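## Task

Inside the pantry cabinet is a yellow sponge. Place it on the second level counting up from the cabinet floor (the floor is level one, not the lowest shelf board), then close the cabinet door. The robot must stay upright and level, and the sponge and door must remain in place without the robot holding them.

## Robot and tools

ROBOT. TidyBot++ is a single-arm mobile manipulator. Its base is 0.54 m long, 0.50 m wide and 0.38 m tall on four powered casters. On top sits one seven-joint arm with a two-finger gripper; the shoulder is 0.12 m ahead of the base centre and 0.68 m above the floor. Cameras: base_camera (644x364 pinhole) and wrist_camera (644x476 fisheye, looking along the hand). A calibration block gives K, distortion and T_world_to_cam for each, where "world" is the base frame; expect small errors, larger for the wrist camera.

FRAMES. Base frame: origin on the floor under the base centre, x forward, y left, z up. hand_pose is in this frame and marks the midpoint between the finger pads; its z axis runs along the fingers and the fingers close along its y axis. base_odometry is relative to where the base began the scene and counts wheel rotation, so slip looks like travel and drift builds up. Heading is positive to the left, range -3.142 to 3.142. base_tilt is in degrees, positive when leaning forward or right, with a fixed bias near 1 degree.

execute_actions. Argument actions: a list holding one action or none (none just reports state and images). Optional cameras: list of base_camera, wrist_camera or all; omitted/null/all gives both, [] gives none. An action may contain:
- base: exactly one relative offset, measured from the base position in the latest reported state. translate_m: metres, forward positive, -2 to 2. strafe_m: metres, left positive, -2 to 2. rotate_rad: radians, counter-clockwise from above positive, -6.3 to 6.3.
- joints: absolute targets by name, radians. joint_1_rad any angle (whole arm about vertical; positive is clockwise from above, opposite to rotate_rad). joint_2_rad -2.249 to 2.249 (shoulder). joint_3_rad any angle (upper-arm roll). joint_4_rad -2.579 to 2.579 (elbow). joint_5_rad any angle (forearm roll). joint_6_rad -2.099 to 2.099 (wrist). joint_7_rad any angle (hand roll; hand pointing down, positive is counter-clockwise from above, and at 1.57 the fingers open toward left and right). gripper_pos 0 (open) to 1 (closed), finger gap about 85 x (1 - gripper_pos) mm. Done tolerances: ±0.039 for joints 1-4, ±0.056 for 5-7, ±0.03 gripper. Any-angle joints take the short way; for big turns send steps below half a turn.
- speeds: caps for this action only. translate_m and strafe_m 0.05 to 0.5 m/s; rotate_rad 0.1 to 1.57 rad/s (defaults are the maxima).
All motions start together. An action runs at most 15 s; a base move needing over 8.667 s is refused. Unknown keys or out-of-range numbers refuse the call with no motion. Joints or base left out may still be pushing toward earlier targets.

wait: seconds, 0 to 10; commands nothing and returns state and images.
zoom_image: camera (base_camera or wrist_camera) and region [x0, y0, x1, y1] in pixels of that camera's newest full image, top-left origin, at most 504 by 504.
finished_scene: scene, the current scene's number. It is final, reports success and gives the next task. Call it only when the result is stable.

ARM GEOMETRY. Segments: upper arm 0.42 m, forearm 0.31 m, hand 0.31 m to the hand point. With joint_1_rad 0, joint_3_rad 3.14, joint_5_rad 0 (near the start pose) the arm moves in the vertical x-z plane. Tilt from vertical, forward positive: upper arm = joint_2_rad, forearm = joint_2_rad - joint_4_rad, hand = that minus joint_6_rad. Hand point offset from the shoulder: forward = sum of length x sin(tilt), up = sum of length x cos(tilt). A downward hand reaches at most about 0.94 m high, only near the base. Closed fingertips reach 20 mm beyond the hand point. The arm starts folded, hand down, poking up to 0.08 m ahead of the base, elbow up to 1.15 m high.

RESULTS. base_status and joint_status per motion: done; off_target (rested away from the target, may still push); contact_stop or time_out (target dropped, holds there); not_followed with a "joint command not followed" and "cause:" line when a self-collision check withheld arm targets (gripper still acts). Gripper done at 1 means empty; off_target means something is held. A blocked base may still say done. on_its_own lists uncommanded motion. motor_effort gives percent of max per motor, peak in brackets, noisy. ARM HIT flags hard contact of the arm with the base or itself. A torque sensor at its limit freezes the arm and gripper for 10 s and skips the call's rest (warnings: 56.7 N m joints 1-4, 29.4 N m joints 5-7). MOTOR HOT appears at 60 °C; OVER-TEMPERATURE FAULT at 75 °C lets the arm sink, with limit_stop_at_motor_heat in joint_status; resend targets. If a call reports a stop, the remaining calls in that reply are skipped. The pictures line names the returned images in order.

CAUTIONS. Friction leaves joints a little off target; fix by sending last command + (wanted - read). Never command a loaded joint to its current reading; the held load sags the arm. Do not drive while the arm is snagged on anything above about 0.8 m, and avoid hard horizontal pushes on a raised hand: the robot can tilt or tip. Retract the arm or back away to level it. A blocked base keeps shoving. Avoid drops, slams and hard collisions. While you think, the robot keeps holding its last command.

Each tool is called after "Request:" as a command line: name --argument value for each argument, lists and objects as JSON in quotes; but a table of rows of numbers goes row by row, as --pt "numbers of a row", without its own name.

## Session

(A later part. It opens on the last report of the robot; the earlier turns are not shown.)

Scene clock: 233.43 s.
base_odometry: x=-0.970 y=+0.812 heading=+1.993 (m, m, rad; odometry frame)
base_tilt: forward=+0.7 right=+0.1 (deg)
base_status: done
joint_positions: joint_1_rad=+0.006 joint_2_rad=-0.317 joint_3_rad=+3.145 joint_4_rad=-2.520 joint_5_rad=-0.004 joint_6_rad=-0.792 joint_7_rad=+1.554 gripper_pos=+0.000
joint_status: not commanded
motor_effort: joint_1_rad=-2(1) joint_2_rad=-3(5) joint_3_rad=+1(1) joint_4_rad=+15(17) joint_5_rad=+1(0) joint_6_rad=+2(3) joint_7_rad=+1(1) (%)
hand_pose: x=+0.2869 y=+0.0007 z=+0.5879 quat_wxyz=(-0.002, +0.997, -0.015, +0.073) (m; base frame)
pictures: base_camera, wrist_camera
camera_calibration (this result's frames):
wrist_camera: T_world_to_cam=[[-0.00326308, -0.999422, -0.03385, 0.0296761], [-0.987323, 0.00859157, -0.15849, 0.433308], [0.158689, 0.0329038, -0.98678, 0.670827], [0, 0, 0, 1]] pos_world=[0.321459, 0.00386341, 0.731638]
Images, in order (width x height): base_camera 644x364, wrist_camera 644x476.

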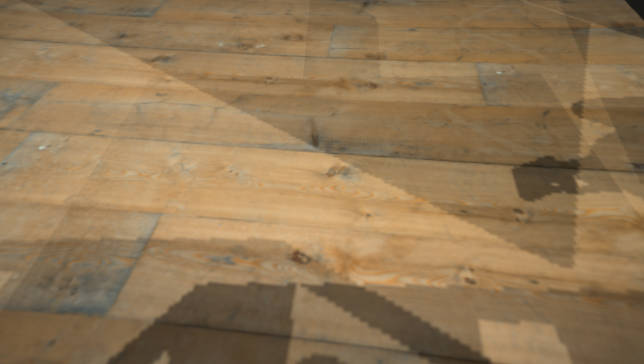

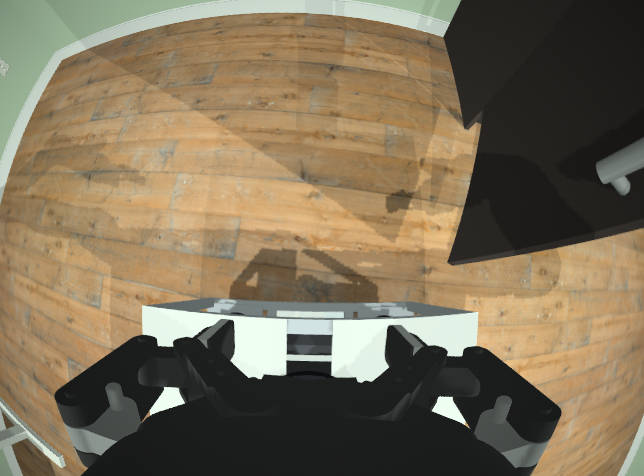

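Request:
execute_actions --actions '[{"base":{"strafe_m":0.1}}]' --cameras '[]'

Request:
execute_actions --actions '[{"base":{"translate_m":0.32},"speeds":{"translate_m":0.25}}]' --cameras '["wrist_camera"]'

Request:
execute_actions --actions '[{"base":{"strafe_m":-0.45},"speeds":{"strafe_m":0.15}}]'

Scene clock: 236.57 s.
base_odometry: x=-1.061 y=+0.771 heading=+1.993 (m, m, rad; odometry frame)
base_tilt: forward=+0.7 right=+0.1 (deg)
base_status: done
joint_positions: joint_1_rad=+0.006 joint_2_rad=-0.317 joint_3_rad=+3.145 joint_4_rad=-2.520 joint_5_rad=-0.004 joint_6_rad=-0.792 joint_7_rad=+1.554 gripper_pos=+0.000
joint_status: not commanded
motor_effort: joint_1_rad=-1(1) joint_2_rad=-3(3) joint_3_rad=+1(1) joint_4_rad=+15(15) joint_5_rad=+1(1) joint_6_rad=+2(3) joint_7_rad=+1(1) (%)
hand_pose: x=+0.2869 y=+0.0007 z=+0.5879 quat_wxyz=(-0.002, +0.997, -0.015, +0.073) (m; base frame)
pictures: none
No camera images: the call's "cameras" was empty. Leave "cameras" out to get every camera's image.

Scene clock: 238.70 s.
base_odometry: x=-1.193 y=+1.063 heading=+1.993 (m, m, rad; odometry frame)
base_tilt: forward=+0.7 right=+0.1 (deg)
base_status: done
joint_positions: joint_1_rad=+0.006 joint_2_rad=-0.319 joint_3_rad=+3.145 joint_4_rad=-2.521 joint_5_rad=-0.004 joint_6_rad=-0.792 joint_7_rad=+1.554 gripper_pos=+0.000
joint_status: not commanded
motor_effort: joint_1_rad=-2(1) joint_2_rad=-3(4) joint_3_rad=+1(1) joint_4_rad=+16(16) joint_5_rad=+1(1) joint_6_rad=+3(3) joint_7_rad=+1(1) (%)
hand_pose: x=+0.2866 y=+0.0007 z=+0.5879 quat_wxyz=(-0.002, +0.997, -0.015, +0.073) (m; base frame)
pictures: wrist_camera
camera_calibration (this result's frames):
wrist_camera: T_world_to_cam=[[-0.00323637, -0.999422, -0.0338516, 0.029674], [-0.987206, 0.00858966, -0.159216, 0.433459], [0.159415, 0.0329032, -0.986663, 0.670652], [0, 0, 0, 1]] pos_world=[0.321097, 0.00386701, 0.731726]
Images, in order (width x height): wrist_camera 644x476.

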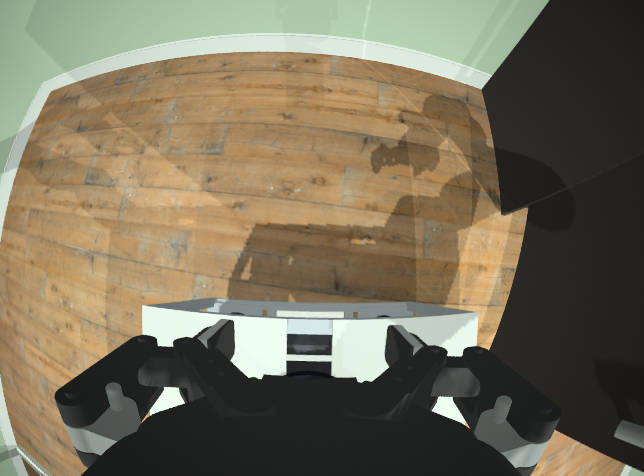

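Scene clock: 242.37 s.
base_odometry: x=-0.782 y=+1.248 heading=+1.994 (m, m, rad; odometry frame)
base_tilt: forward=+0.7 right=+0.1 (deg)
base_status: done
joint_positions: joint_1_rad=+0.006 joint_2_rad=-0.319 joint_3_rad=+3.145 joint_4_rad=-2.521 joint_5_rad=-0.004 joint_6_rad=-0.792 joint_7_rad=+1.554 gripper_pos=+0.000
joint_status: not commanded
motor_effort: joint_1_rad=-2(2) joint_2_rad=-3(3) joint_3_rad=+1(2) joint_4_rad=+15(16) joint_5_rad=+1(1) joint_6_rad=+3(3) joint_7_rad=+1(1) (%)
hand_pose: x=+0.2866 y=+0.0007 z=+0.5879 quat_wxyz=(-0.002, +0.997, -0.014, +0.073) (m; base frame)
pictures: base_camera, wrist_camera
camera_calibration (this result's frames):
wrist_camera: T_world_to_cam=[[-0.00301828, -0.999424, -0.0337897, 0.0295888], [-0.987205, 0.00836509, -0.159238, 0.433458], [0.159429, 0.0328768, -0.986662, 0.670654], [0, 0, 0, 1]] pos_world=[0.32108, 0.00389692, 0.731731]
Images, in order (width x height): base_camera 644x364, wrist_camera 644x476.

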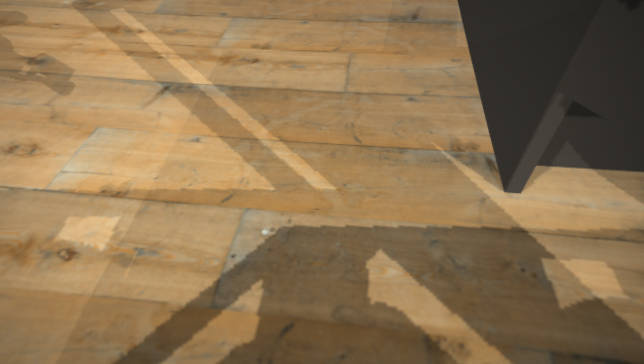

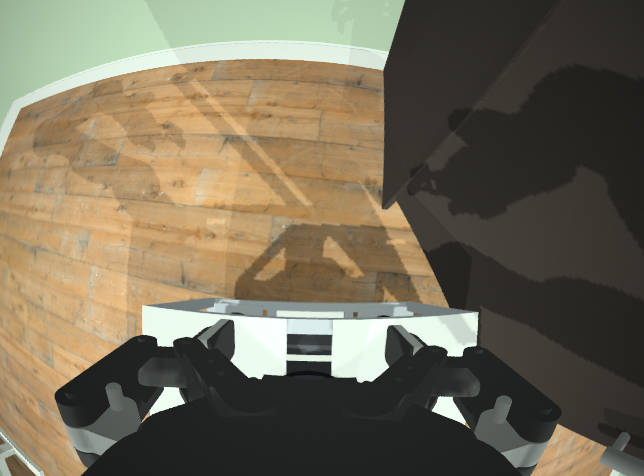

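Request:
execute_actions --actions '[{"base":{"strafe_m":-0.3},"speeds":{"strafe_m":0.15}}]'

Scene clock: 246.50 s.
base_odometry: x=-0.509 y=+1.372 heading=+1.994 (m, m, rad; odometry frame)
base_tilt: forward=+0.7 right=+0.1 (deg)
base_status: done
joint_positions: joint_1_rad=+0.006 joint_2_rad=-0.319 joint_3_rad=+3.145 joint_4_rad=-2.521 joint_5_rad=-0.004 joint_6_rad=-0.793 joint_7_rad=+1.554 gripper_pos=+0.000
joint_status: not commanded
motor_effort: joint_1_rad=-1(1) joint_2_rad=-3(4) joint_3_rad=+1(2) joint_4_rad=+15(16) joint_5_rad=+0(0) joint_6_rad=+2(3) joint_7_rad=+1(1) (%)
hand_pose: x=+0.2866 y=+0.0007 z=+0.5880 quat_wxyz=(-0.002, +0.997, -0.014, +0.073) (m; base frame)
pictures: base_camera, wrist_camera
camera_calibration (this result's frames):
wrist_camera: T_world_to_cam=[[-0.00300545, -0.999424, -0.0337894, 0.0295877], [-0.987193, 0.00835476, -0.15931, 0.433442], [0.159501, 0.0328779, -0.98665, 0.670655], [0, 0, 0, 1]] pos_world=[0.32101, 0.00389967, 0.731753]
Images, in order (width x height): base_camera 644x364, wrist_camera 644x476.

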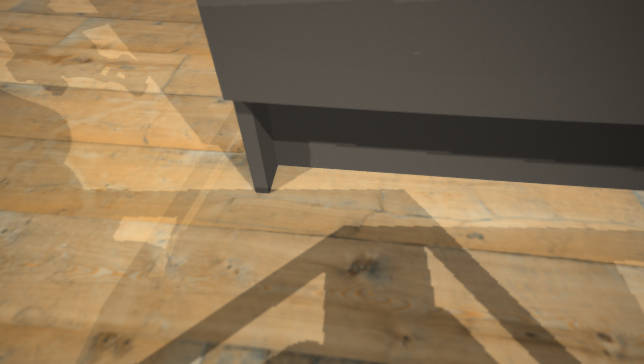

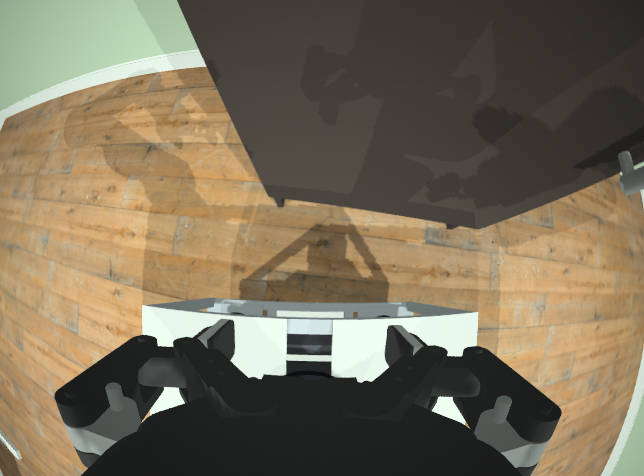

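Request:
execute_actions --actions '[{"base":{"translate_m":-0.3}}]' --cameras '[]'

Request:
execute_actions --actions '[{"base":{"strafe_m":-0.14},"joints":{"joint_6_rad":0.3,"gripper_pos":1}}]'

Scene clock: 250.03 s.
base_odometry: x=-0.385 y=+1.098 heading=+1.995 (m, m, rad; odometry frame)
base_tilt: forward=+0.7 right=+0.1 (deg)
base_status: done
joint_positions: joint_1_rad=+0.006 joint_2_rad=-0.323 joint_3_rad=+3.145 joint_4_rad=-2.524 joint_5_rad=-0.004 joint_6_rad=-0.793 joint_7_rad=+1.554 gripper_pos=+0.000
joint_status: not commanded
motor_effort: joint_1_rad=-1(0) joint_2_rad=-2(5) joint_3_rad=+1(1) joint_4_rad=+15(16) joint_5_rad=+0(0) joint_6_rad=+3(3) joint_7_rad=+1(1) (%)
hand_pose: x=+0.2853 y=+0.0007 z=+0.5876 quat_wxyz=(-0.002, +0.997, -0.014, +0.074) (m; base frame)
pictures: none
No camera images: the call's "cameras" was empty. Leave "cameras" out to get every camera's image.

Scene clock: 251.47 s.
base_odometry: x=-0.257 y=+1.156 heading=+1.994 (m, m, rad; odometry frame)
base_tilt: forward=+0.7 right=+0.1 (deg)
base_status: done
joint_positions: joint_1_rad=+0.006 joint_2_rad=-0.323 joint_3_rad=+3.145 joint_4_rad=-2.527 joint_5_rad=-0.004 joint_6_rad=+0.280 joint_7_rad=+1.554 gripper_pos=+0.999
joint_status: all done
motor_effort: joint_1_rad=-1(2) joint_2_rad=-7(7) joint_3_rad=+1(2) joint_4_rad=+20(20) joint_5_rad=+1(1) joint_6_rad=+9(9) joint_7_rad=+1(1) (%)
hand_pose: x=+0.5310 y=-0.0029 z=+0.7868 quat_wxyz=(-0.003, +0.820, -0.013, +0.572) (m; base frame)
pictures: base_camera, wrist_camera
camera_calibration (this result's frames):
wrist_camera: T_world_to_cam=[[0.018678, -0.999766, -0.0109431, 0.00393654], [-0.334456, 0.00406679, -0.942403, 0.975991], [0.942226, 0.0212622, -0.334301, -0.100917], [0, 0, 0, 1]] pos_world=[0.421439, 0.0021122, 0.886082]
Images, in order (width x height): base_camera 644x364, wrist_camera 644x476.

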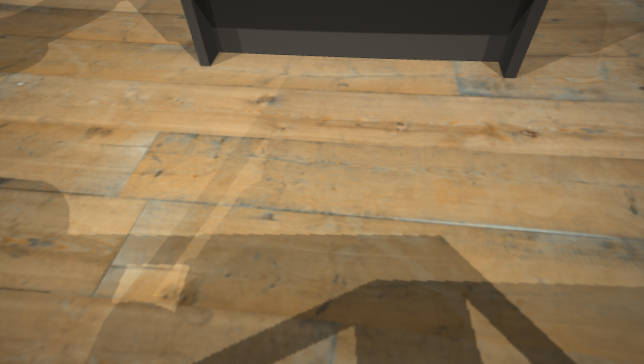

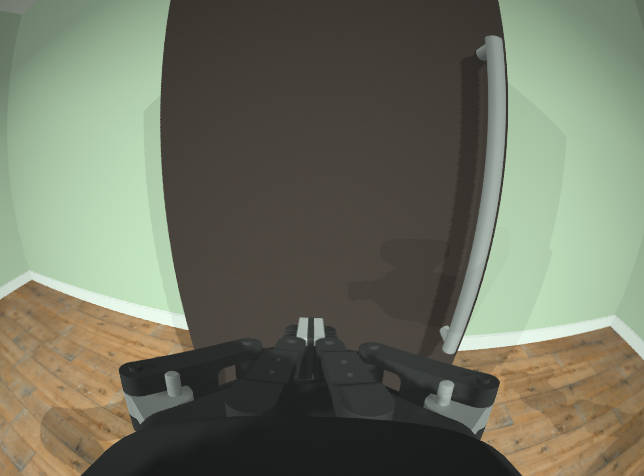

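Request:
execute_actions --actions '[{"base":{"translate_m":0.2},"speeds":{"translate_m":0.08}}]'

Scene clock: 255.27 s.
base_odometry: x=-0.339 y=+1.338 heading=+1.994 (m, m, rad; odometry frame)
base_tilt: forward=+0.7 right=+0.1 (deg)
base_status: done
joint_positions: joint_1_rad=+0.006 joint_2_rad=-0.323 joint_3_rad=+3.145 joint_4_rad=-2.527 joint_5_rad=-0.004 joint_6_rad=+0.280 joint_7_rad=+1.554 gripper_pos=+0.999
joint_status: not commanded
motor_effort: joint_1_rad=-1(0) joint_2_rad=-7(9) joint_3_rad=+1(1) joint_4_rad=+20(20) joint_5_rad=+1(1) joint_6_rad=+9(9) joint_7_rad=+1(1) (%)
hand_pose: x=+0.5309 y=-0.0029 z=+0.7870 quat_wxyz=(-0.003, +0.820, -0.013, +0.572) (m; base frame)
pictures: base_camera, wrist_camera
camera_calibration (this result's frames):
wrist_camera: T_world_to_cam=[[0.0186828, -0.999766, -0.0109328, 0.00392962], [-0.334048, 0.00406472, -0.942547, 0.976025], [0.942371, 0.0212615, -0.333894, -0.101192], [0, 0, 0, 1]] pos_world=[0.421326, 0.00211294, 0.886205]
Images, in order (width x height): base_camera 644x364, wrist_camera 644x476.

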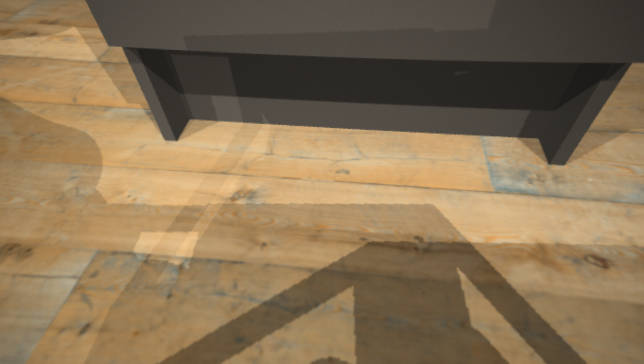

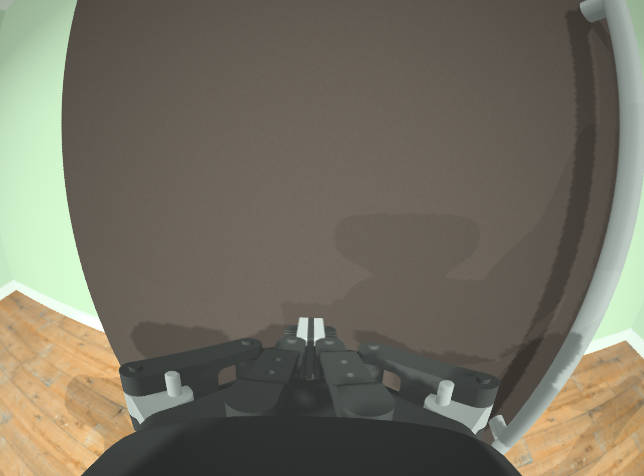

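Request:
execute_actions --actions '[{"base":{"translate_m":0.09},"speeds":{"translate_m":0.06}}]'

Scene clock: 265.17 s.
base_odometry: x=-0.376 y=+1.417 heading=+1.991 (m, m, rad; odometry frame)
base_tilt: forward=+0.7 right=+0.1 (deg)
base_status: translate_m time_out (by the wheels' count: +0.087 of +0.090)
joint_positions: joint_1_rad=+0.020 joint_2_rad=-0.434 joint_3_rad=+3.151 joint_4_rad=-2.572 joint_5_rad=-0.004 joint_6_rad=+0.207 joint_7_rad=+1.554 gripper_pos=+0.999
joint_status: not commanded
motor_effort: joint_1_rad=-5(9) joint_2_rad=+14(20) joint_3_rad=-2(5) joint_4_rad=+26(32) joint_5_rad=+1(2) joint_6_rad=+20(30) joint_7_rad=+1(1) (%)
hand_pose: x=+0.4985 y=-0.0104 z=+0.7852 quat_wxyz=(+0.001, +0.822, -0.022, +0.569) (m; base frame)
pictures: base_camera, wrist_camera
camera_calibration (this result's frames):
wrist_camera: T_world_to_cam=[[-0.00105424, -0.999897, -0.0143072, 0.009518], [-0.339576, 0.013815, -0.940477, 0.964707], [0.940578, 0.00386689, -0.339556, -0.0659271], [0, 0, 0, 1]] pos_world=[0.389611, -0.00355548, 0.885035]
Images, in order (width x height): base_camera 644x364, wrist_camera 644x476.

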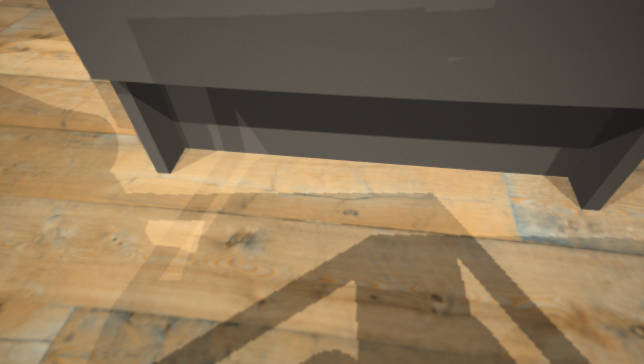

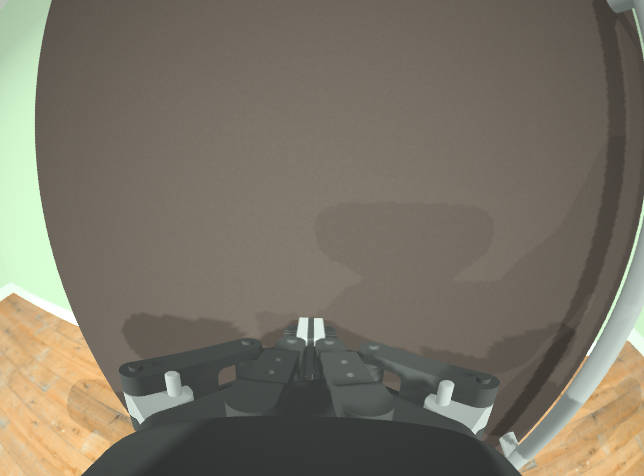

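Firm resistance, so the door is shut.

Request:
execute_actions --actions '[{"base":{"translate_m":-0.25}}]'

Request:
finished_scene --scene 2

Scene clock: 267.87 s.
base_odometry: x=-0.273 y=+1.189 heading=+1.991 (m, m, rad; odometry frame)
base_tilt: forward=+0.7 right=+0.1 (deg)
base_status: done
joint_positions: joint_1_rad=+0.013 joint_2_rad=-0.332 joint_3_rad=+3.148 joint_4_rad=-2.554 joint_5_rad=-0.004 joint_6_rad=+0.260 joint_7_rad=+1.554 gripper_pos=+0.999
joint_status: not commanded
motor_effort: joint_1_rad=-1(4) joint_2_rad=-6(16) joint_3_rad=+1(1) joint_4_rad=+20(26) joint_5_rad=+1(1) joint_6_rad=+9(18) joint_7_rad=+1(1) (%)
hand_pose: x=+0.5196 y=-0.0068 z=+0.7703 quat_wxyz=(-0.001, +0.831, -0.017, +0.556) (m; base frame)
pictures: base_camera, wrist_camera
camera_calibration (this result's frames):
wrist_camera: T_world_to_cam=[[0.00858306, -0.999877, -0.0131312, 0.00703462], [-0.369561, 0.00903021, -0.929163, 0.964683], [0.929167, 0.0128279, -0.369438, -0.0618724], [0, 0, 0, 1]] pos_world=[0.413939, -0.000883852, 0.873582]
Images, in order (width x height): base_camera 644x364, wrist_camera 644x476.

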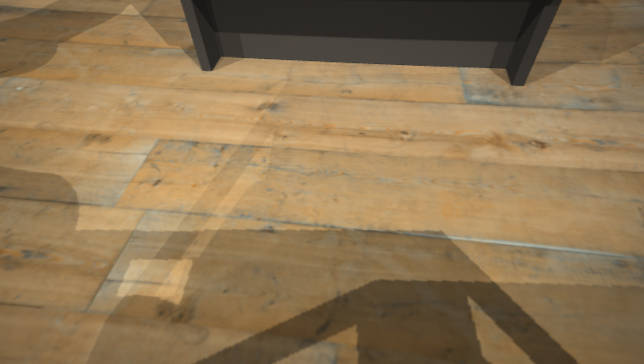

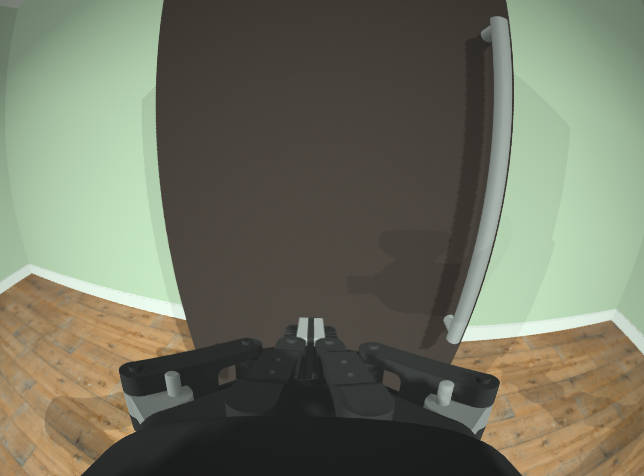

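The scene is finished: the task was done.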